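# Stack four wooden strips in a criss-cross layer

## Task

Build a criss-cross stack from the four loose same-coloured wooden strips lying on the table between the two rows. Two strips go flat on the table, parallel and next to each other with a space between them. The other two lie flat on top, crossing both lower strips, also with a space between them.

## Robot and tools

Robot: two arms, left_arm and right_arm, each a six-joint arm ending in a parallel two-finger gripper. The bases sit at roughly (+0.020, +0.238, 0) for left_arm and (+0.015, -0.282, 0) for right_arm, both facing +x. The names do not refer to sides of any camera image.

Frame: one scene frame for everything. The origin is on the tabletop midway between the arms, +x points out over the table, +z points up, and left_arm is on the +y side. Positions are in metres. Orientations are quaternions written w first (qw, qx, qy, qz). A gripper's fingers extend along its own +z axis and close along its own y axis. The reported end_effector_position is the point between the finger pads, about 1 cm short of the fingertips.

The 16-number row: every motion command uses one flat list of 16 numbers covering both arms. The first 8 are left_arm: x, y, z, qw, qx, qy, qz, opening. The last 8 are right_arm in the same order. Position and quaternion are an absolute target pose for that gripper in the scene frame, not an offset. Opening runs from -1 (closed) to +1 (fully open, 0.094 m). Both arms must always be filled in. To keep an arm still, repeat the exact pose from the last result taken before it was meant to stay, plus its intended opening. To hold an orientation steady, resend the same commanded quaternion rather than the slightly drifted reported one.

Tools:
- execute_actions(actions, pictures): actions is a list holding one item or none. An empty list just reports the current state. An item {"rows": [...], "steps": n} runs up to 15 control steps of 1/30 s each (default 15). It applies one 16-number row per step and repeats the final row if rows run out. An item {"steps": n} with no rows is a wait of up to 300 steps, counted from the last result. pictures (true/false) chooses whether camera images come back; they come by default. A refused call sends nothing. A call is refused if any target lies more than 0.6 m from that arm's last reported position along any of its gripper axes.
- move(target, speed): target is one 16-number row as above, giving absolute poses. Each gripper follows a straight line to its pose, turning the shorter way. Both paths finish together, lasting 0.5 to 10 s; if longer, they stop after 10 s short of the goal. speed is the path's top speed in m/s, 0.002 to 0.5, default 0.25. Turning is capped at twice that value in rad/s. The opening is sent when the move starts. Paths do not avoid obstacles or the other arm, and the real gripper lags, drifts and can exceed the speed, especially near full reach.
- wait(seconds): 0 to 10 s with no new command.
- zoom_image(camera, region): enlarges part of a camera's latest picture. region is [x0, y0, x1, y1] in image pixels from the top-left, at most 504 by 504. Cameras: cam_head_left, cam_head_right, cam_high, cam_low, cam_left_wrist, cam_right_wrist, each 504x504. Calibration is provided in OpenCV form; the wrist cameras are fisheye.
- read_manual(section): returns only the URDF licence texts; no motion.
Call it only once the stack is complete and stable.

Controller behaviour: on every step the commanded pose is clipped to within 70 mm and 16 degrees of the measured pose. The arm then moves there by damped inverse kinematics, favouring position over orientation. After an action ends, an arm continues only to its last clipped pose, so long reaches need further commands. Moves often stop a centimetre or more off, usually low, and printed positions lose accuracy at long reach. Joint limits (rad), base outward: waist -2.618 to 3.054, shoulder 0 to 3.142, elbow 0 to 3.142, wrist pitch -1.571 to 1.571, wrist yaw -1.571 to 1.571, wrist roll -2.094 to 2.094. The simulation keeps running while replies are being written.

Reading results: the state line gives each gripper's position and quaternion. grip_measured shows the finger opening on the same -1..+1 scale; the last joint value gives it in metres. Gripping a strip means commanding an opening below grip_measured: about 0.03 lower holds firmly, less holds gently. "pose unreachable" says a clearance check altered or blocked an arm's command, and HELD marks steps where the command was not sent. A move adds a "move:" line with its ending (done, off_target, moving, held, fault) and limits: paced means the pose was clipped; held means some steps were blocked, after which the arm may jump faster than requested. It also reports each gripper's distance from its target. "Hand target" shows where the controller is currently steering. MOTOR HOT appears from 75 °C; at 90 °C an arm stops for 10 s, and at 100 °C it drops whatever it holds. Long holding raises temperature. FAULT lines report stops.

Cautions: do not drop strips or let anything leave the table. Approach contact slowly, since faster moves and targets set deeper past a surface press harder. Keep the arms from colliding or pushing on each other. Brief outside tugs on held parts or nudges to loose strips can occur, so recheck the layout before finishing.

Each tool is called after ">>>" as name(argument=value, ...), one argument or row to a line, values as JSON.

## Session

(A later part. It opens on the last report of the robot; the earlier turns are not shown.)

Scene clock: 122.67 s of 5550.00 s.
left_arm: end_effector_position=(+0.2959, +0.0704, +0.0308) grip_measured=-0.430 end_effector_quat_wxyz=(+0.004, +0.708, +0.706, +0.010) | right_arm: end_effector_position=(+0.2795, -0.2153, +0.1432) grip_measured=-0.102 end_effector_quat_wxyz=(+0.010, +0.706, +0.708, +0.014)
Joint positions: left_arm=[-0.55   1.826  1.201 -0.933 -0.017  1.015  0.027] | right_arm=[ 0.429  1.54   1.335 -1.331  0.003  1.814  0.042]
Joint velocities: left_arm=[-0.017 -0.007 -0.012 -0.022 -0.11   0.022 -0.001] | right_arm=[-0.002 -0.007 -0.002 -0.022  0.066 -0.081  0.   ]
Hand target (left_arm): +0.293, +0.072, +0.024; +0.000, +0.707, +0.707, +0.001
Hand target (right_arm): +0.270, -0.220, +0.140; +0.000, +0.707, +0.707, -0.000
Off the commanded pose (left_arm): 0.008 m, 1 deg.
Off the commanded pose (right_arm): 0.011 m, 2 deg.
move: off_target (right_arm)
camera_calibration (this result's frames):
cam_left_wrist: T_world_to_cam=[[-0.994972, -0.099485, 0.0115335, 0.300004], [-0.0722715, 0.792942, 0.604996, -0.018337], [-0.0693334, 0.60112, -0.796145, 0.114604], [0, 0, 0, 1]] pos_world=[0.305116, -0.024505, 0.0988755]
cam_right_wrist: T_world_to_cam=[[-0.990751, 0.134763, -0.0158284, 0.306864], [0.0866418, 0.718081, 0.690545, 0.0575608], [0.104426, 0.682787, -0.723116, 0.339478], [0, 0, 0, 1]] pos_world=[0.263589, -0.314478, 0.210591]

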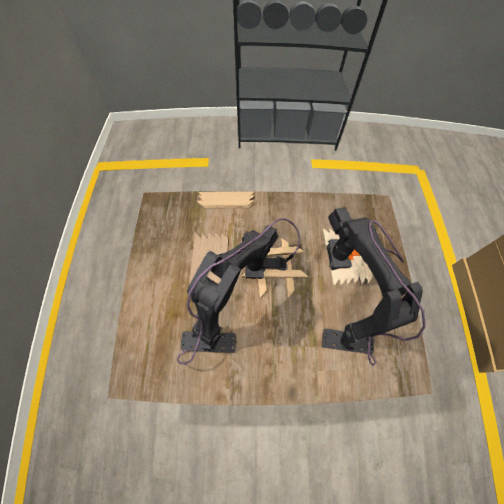

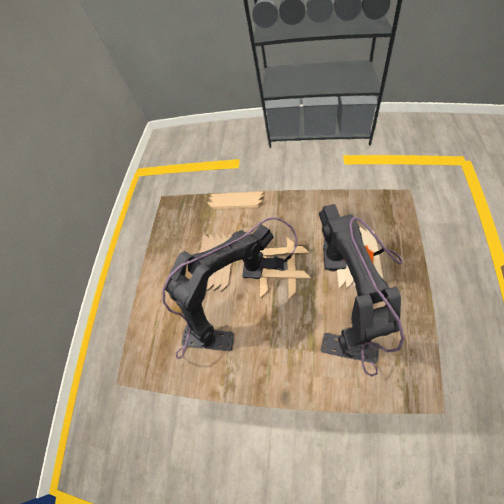

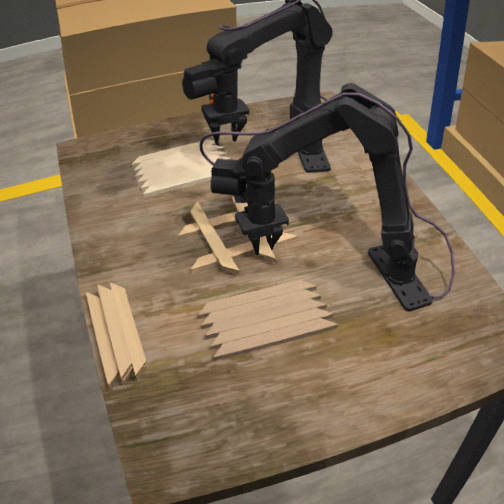

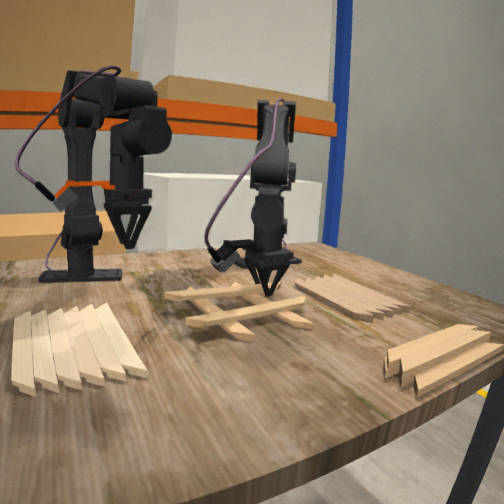

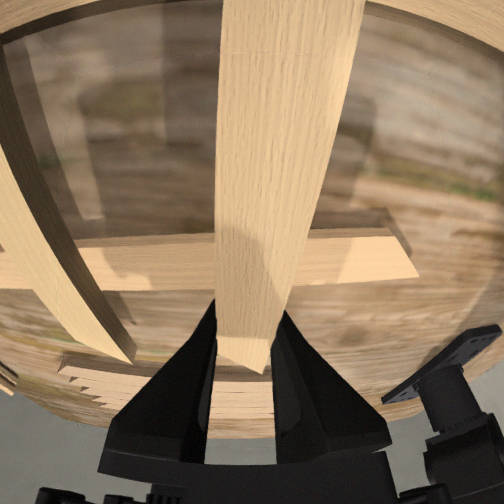

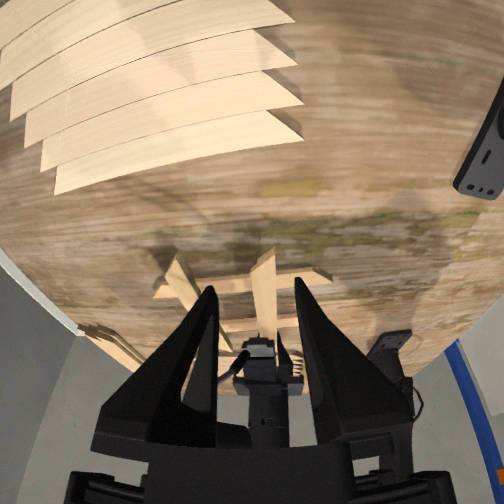

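>>> move(
  target=[0.292,0.072,0.018,0,0.707,0.707,0,-0.5, 0.27,-0.22,0.14,0,0.707,0.707,0,-0.1],
  speed=0.03,
)

>>> move(
  target=[0.292,0.072,0.018,0,0.707,0.707,0,-0.1, 0.27,-0.22,0.14,0,0.707,0.707,0,-0.1],
  speed=0.03,
)

>>> move(
  target=[0.292,0.072,0.08,0,0.707,0.707,0,-0.1, 0.27,-0.22,0.14,0,0.707,0.707,0,-0.1],
  speed=0.12,
)

>>> move(
  target=[0.22,0.2,0.14,0,0.707,0.707,0,-0.1, 0.27,-0.22,0.14,0,0.707,0.707,0,-0.1],
  speed=0.2,
)

Scene clock: 127.73 s of 5550.00 s.
left_arm: end_effector_position=(+0.2956, +0.0706, +0.0265) grip_measured=-0.430 end_effector_quat_wxyz=(+0.007, +0.708, +0.706, +0.011) | right_arm: end_effector_position=(+0.2795, -0.2153, +0.1432) grip_measured=-0.102 end_effector_quat_wxyz=(+0.011, +0.706, +0.708, +0.014)
Joint positions: left_arm=[-0.55   1.826  1.182 -0.908 -0.017  1.015  0.027] | right_arm=[ 0.429  1.54   1.335 -1.331  0.003  1.814  0.042]
Joint velocities: left_arm=[ 0.017 -0.027  0.012 -0.066 -0.037  0.007 -0.001] | right_arm=[ 0.002  0.002 -0.012 -0.007 -0.022  0.037 -0.   ]
Hand target (left_arm): +0.292, +0.072, +0.018; -0.000, +0.707, +0.707, +0.000
Hand target (right_arm): +0.270, -0.220, +0.140; +0.000, +0.707, +0.707, -0.000
Off the commanded pose (left_arm): 0.009 m, 1 deg.
Off the commanded pose (right_arm): 0.011 m, 2 deg.
After step 90, 1.13 s passed at rest.
move: off_target (right_arm)
camera_calibration (this result's frames):
cam_left_wrist: T_world_to_cam=[[-0.995019, -0.0994555, 0.00670424, 0.299958], [-0.0753958, 0.794893, 0.602046, -0.0149963], [-0.065206, 0.598542, -0.798433, 0.110068], [0, 0, 0, 1]] pos_world=[0.304511, -0.0241271, 0.0948991]
cam_right_wrist: T_world_to_cam=[[-0.990803, 0.134385, -0.0158323, 0.306798], [0.0863666, 0.718124, 0.690536, 0.0576482], [0.104167, 0.682817, -0.723125, 0.339558], [0, 0, 0, 1]] pos_world=[0.263626, -0.314483, 0.210592]

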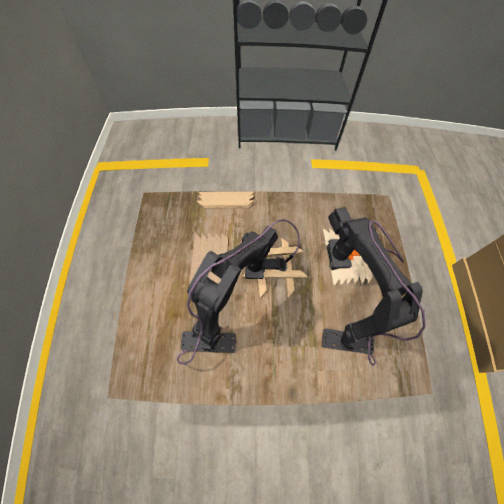

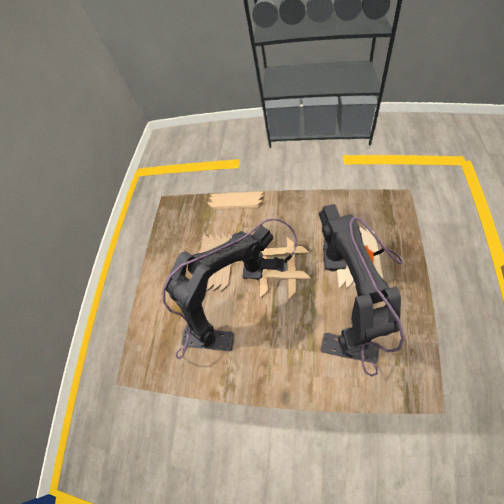

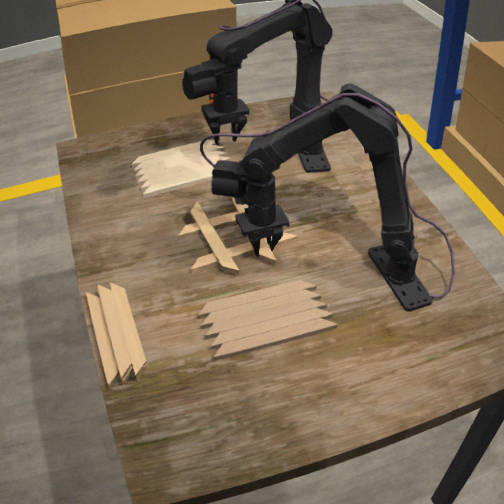

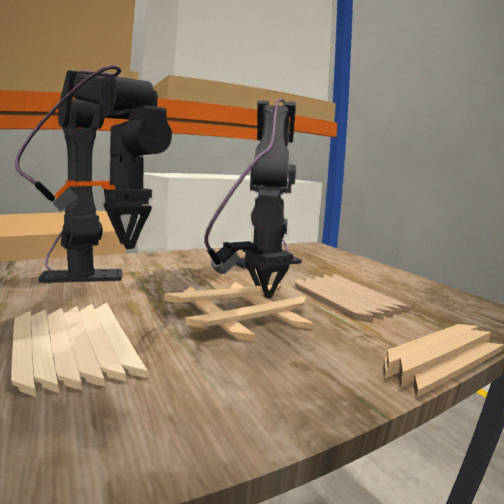

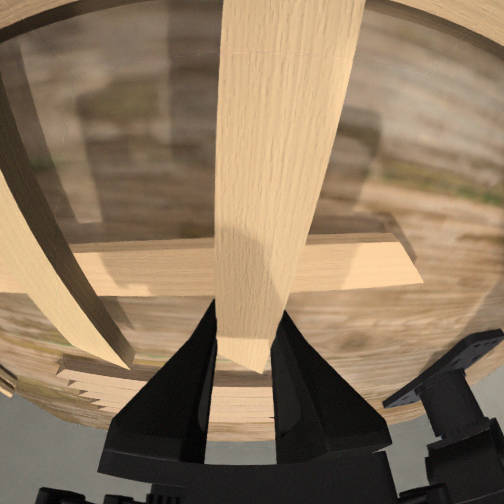

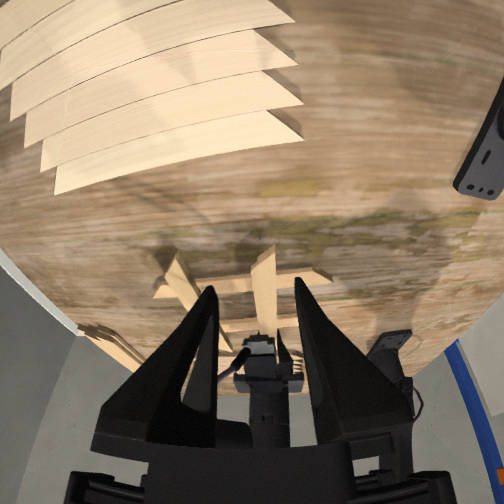

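Scene clock: 128.57 s of 5550.00 s.
left_arm: end_effector_position=(+0.2962, +0.0700, +0.0265) grip_measured=-0.102 end_effector_quat_wxyz=(+0.009, +0.708, +0.706, +0.010) | right_arm: end_effector_position=(+0.2795, -0.2153, +0.1432) grip_measured=-0.102 end_effector_quat_wxyz=(+0.011, +0.706, +0.708, +0.014)
Joint positions: left_arm=[-0.55   1.826  1.182 -0.905 -0.016  1.015  0.042] | right_arm=[ 0.429  1.54   1.335 -1.331  0.003  1.814  0.042]
Joint velocities: left_arm=[-0.007 -0.007  0.007  0.022 -0.066  0.022 -0.   ] | right_arm=[-0.012 -0.007 -0.007 -0.007 -0.007  0.037 -0.001]
Hand target (left_arm): +0.292, +0.072, +0.018; +0.000, +0.707, +0.707, +0.000
Hand target (right_arm): +0.270, -0.220, +0.140; +0.000, +0.707, +0.707, -0.000
Off the commanded pose (left_arm): 0.010 m, 2 deg.
Off the commanded pose (right_arm): 0.011 m, 2 deg.
move: off_target (right_arm)
camera_calibration (this result's frames):
cam_left_wrist: T_world_to_cam=[[-0.995033, -0.0994176, 0.00498911, 0.300481], [-0.0765688, 0.79645, 0.599837, -0.0142088], [-0.063608, 0.596476, -0.800106, 0.110171], [0, 0, 0, 1]] pos_world=[0.304908, -0.0245248, 0.0951724]
cam_right_wrist: T_world_to_cam=[[-0.990803, 0.134385, -0.0158323, 0.306798], [0.0863666, 0.718124, 0.690536, 0.0576482], [0.104167, 0.682817, -0.723125, 0.339558], [0, 0, 0, 1]] pos_world=[0.263626, -0.314483, 0.210592]

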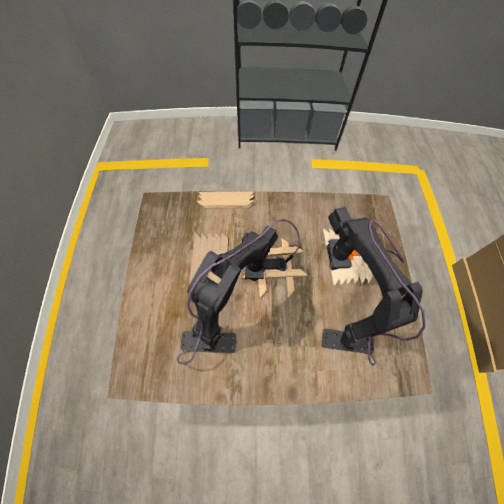

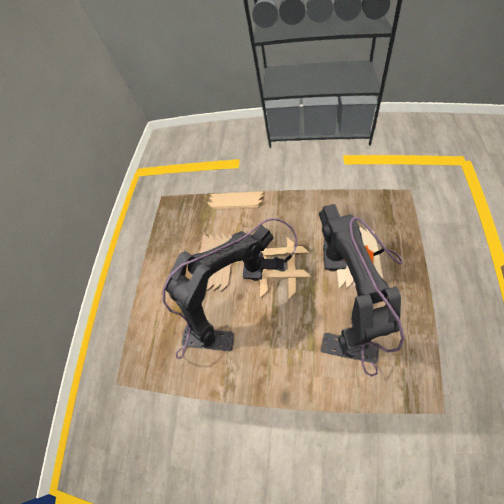

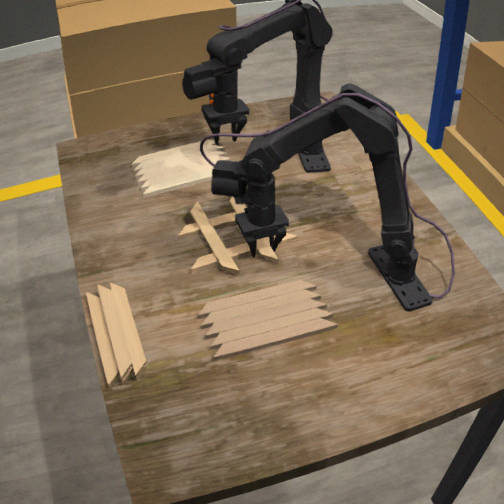

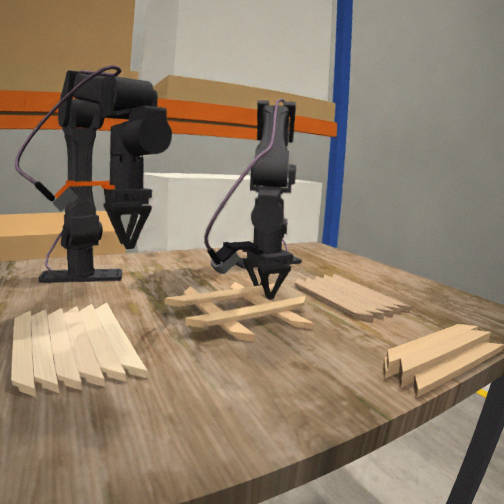

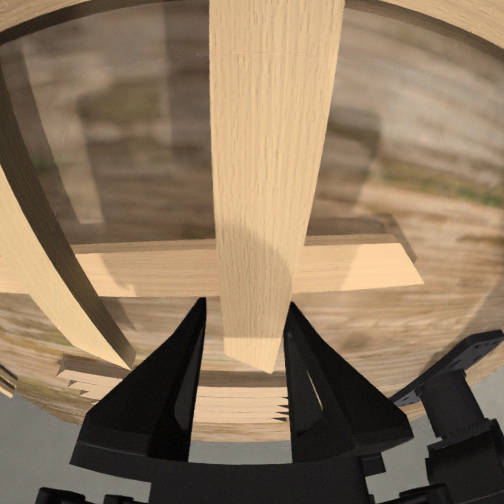

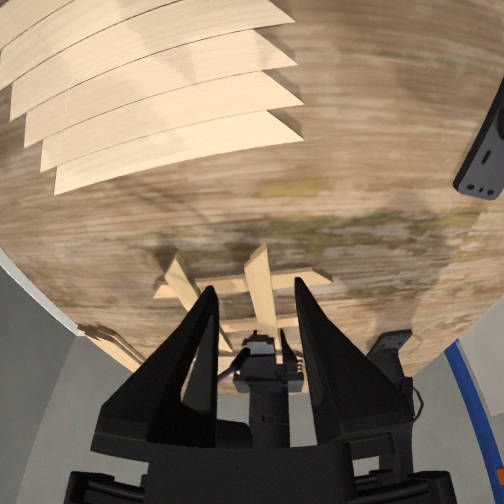

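Scene clock: 129.63 s of 5550.00 s.
left_arm: end_effector_position=(+0.2838, +0.0776, +0.0649) grip_measured=-0.102 end_effector_quat_wxyz=(-0.024, +0.708, +0.706, +0.002) | right_arm: end_effector_position=(+0.2795, -0.2153, +0.1432) grip_measured=-0.102 end_effector_quat_wxyz=(+0.011, +0.706, +0.708, +0.014)
Joint positions: left_arm=[-0.55   1.787  1.292 -1.122 -0.015  1.015  0.042] | right_arm=[ 0.429  1.54   1.335 -1.331  0.003  1.814  0.042]
Joint velocities: left_arm=[ 0.017 -0.007 -0.002 -0.037 -0.066 -0.051 -0.001] | right_arm=[ 0.002 -0.002 -0.012 -0.022 -0.051  0.037 -0.   ]
Hand target (left_arm): +0.291, +0.073, +0.080; +0.000, +0.707, +0.707, +0.000
Hand target (right_arm): +0.270, -0.220, +0.140; +0.000, +0.707, +0.707, -0.000
Off the commanded pose (left_arm): 0.018 m, 3 deg.
Off the commanded pose (right_arm): 0.011 m, 2 deg.
move: off_target (left_arm, right_arm)
camera_calibration (this result's frames):
cam_left_wrist: T_world_to_cam=[[-0.99321, -0.100536, 0.0585297, 0.284786], [-0.0412789, 0.774956, 0.630665, -0.0545796], [-0.108763, 0.623967, -0.773845, 0.14454], [0, 0, 0, 1]] pos_world=[0.29632, -0.0192604, 0.129605]
cam_right_wrist: T_world_to_cam=[[-0.990803, 0.134385, -0.0158323, 0.306798], [0.0863666, 0.718124, 0.690536, 0.0576482], [0.104167, 0.682817, -0.723125, 0.339558], [0, 0, 0, 1]] pos_world=[0.263626, -0.314483, 0.210592]

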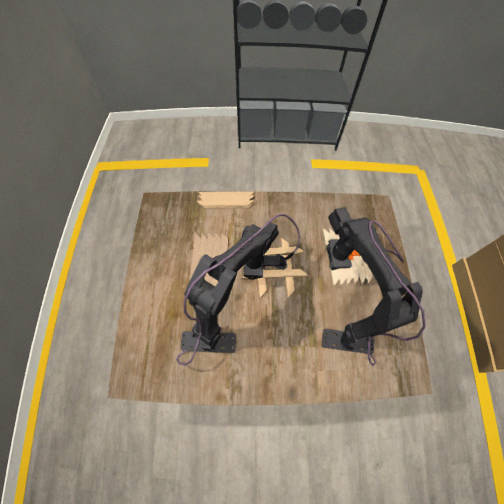

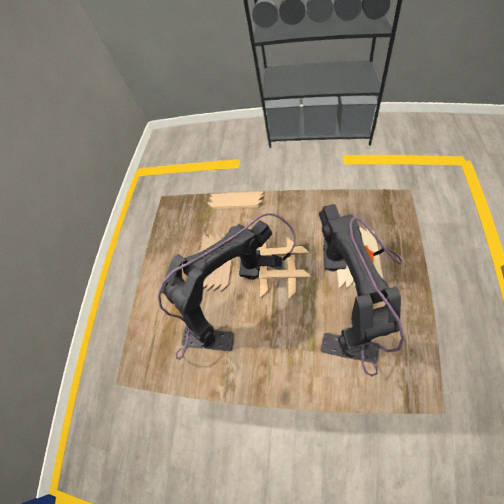

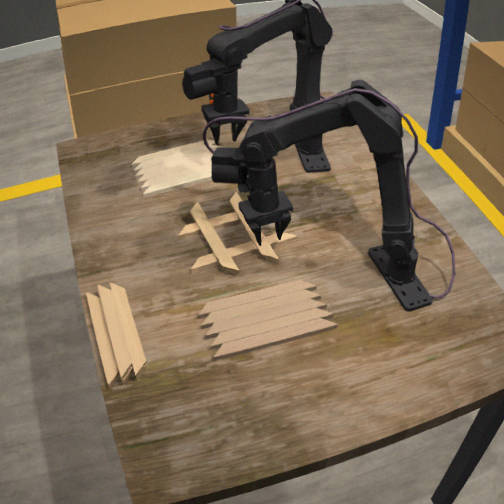

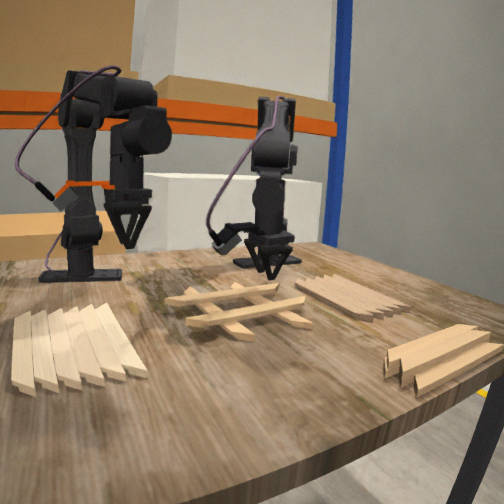

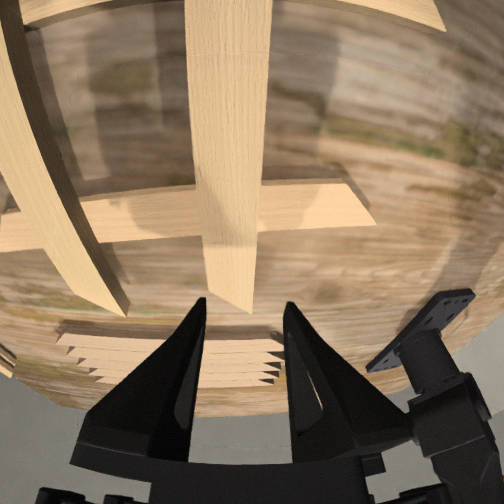

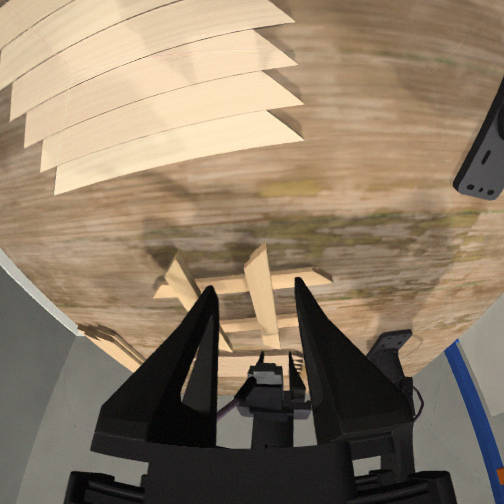

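Scene clock: 131.03 s of 5550.00 s.
left_arm: end_effector_position=(+0.2235, +0.2006, +0.1376) grip_measured=-0.102 end_effector_quat_wxyz=(-0.005, +0.707, +0.707, +0.010) | right_arm: end_effector_position=(+0.2795, -0.2153, +0.1432) grip_measured=-0.102 end_effector_quat_wxyz=(+0.011, +0.706, +0.708, +0.014)
Joint positions: left_arm=[-0.197  1.322  1.128 -1.374 -0.022  1.365  0.042] | right_arm=[ 0.429  1.54   1.335 -1.331  0.003  1.814  0.042]
Joint velocities: left_arm=[-0.022  0.007  0.007  0.051  0.037 -0.037  0.001] | right_arm=[ 0.007 -0.007 -0.002 -0.051  0.022 -0.037 -0.   ]
Hand target (left_arm): +0.217, +0.202, +0.139; -0.003, +0.707, +0.707, +0.007
Hand target (right_arm): +0.270, -0.220, +0.140; +0.000, +0.707, +0.707, -0.000
Off the commanded pose (left_arm): 0.004 m, 1 deg.
Off the commanded pose (right_arm): 0.011 m, 2 deg.
move: off_target (right_arm)
camera_calibration (this result's frames):
cam_left_wrist: T_world_to_cam=[[-0.994501, -0.102072, 0.0234308, 0.238461], [-0.066078, 0.785158, 0.61576, -0.192695], [-0.0812484, 0.610826, -0.787585, 0.115905], [0, 0, 0, 1]] pos_world=[0.233834, 0.104838, 0.204352]
cam_right_wrist: T_world_to_cam=[[-0.990803, 0.134385, -0.0158323, 0.306798], [0.0863666, 0.718124, 0.690536, 0.0576482], [0.104167, 0.682817, -0.723125, 0.339558], [0, 0, 0, 1]] pos_world=[0.263626, -0.314483, 0.210592]

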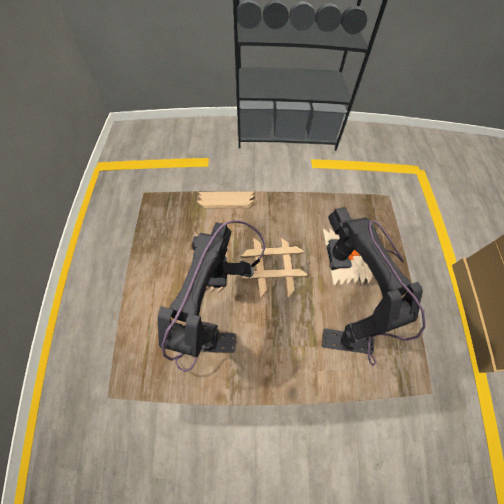

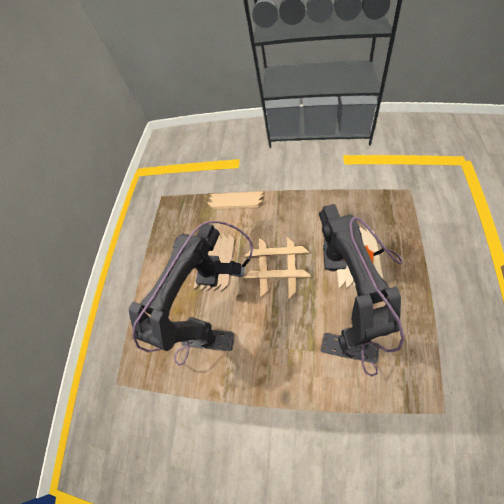

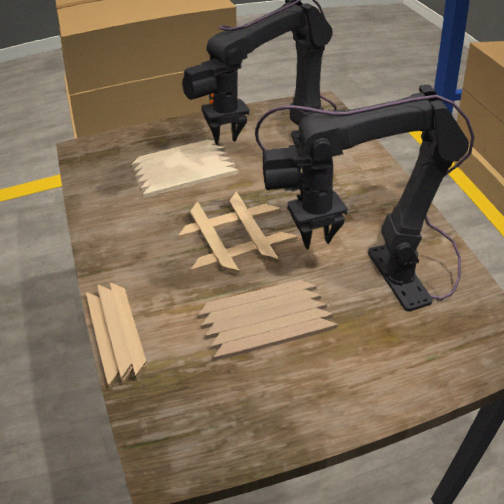

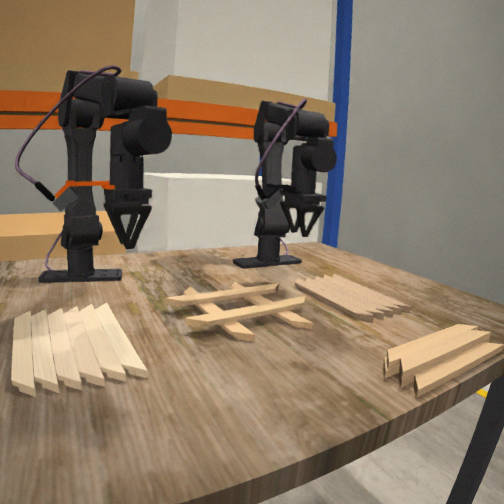

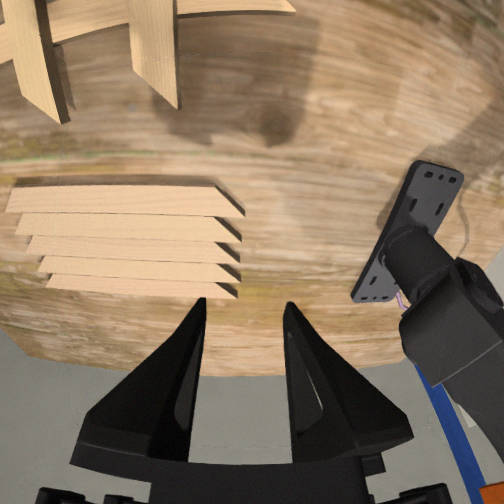

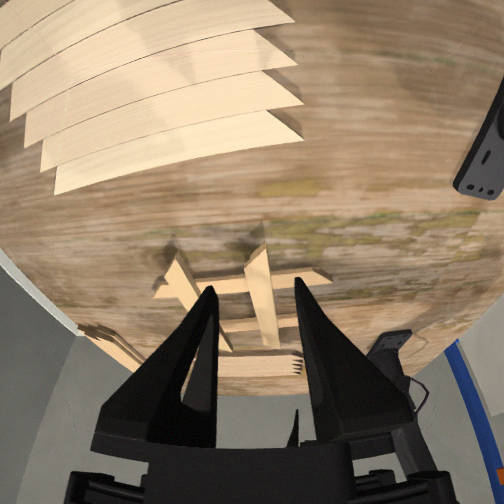

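The camera views show a clean "#": two strips flat on the table with a gap, and two lying across both with a gap.

>>> finished_scene(
  scene=2,
)

The scene is finished: the task was done.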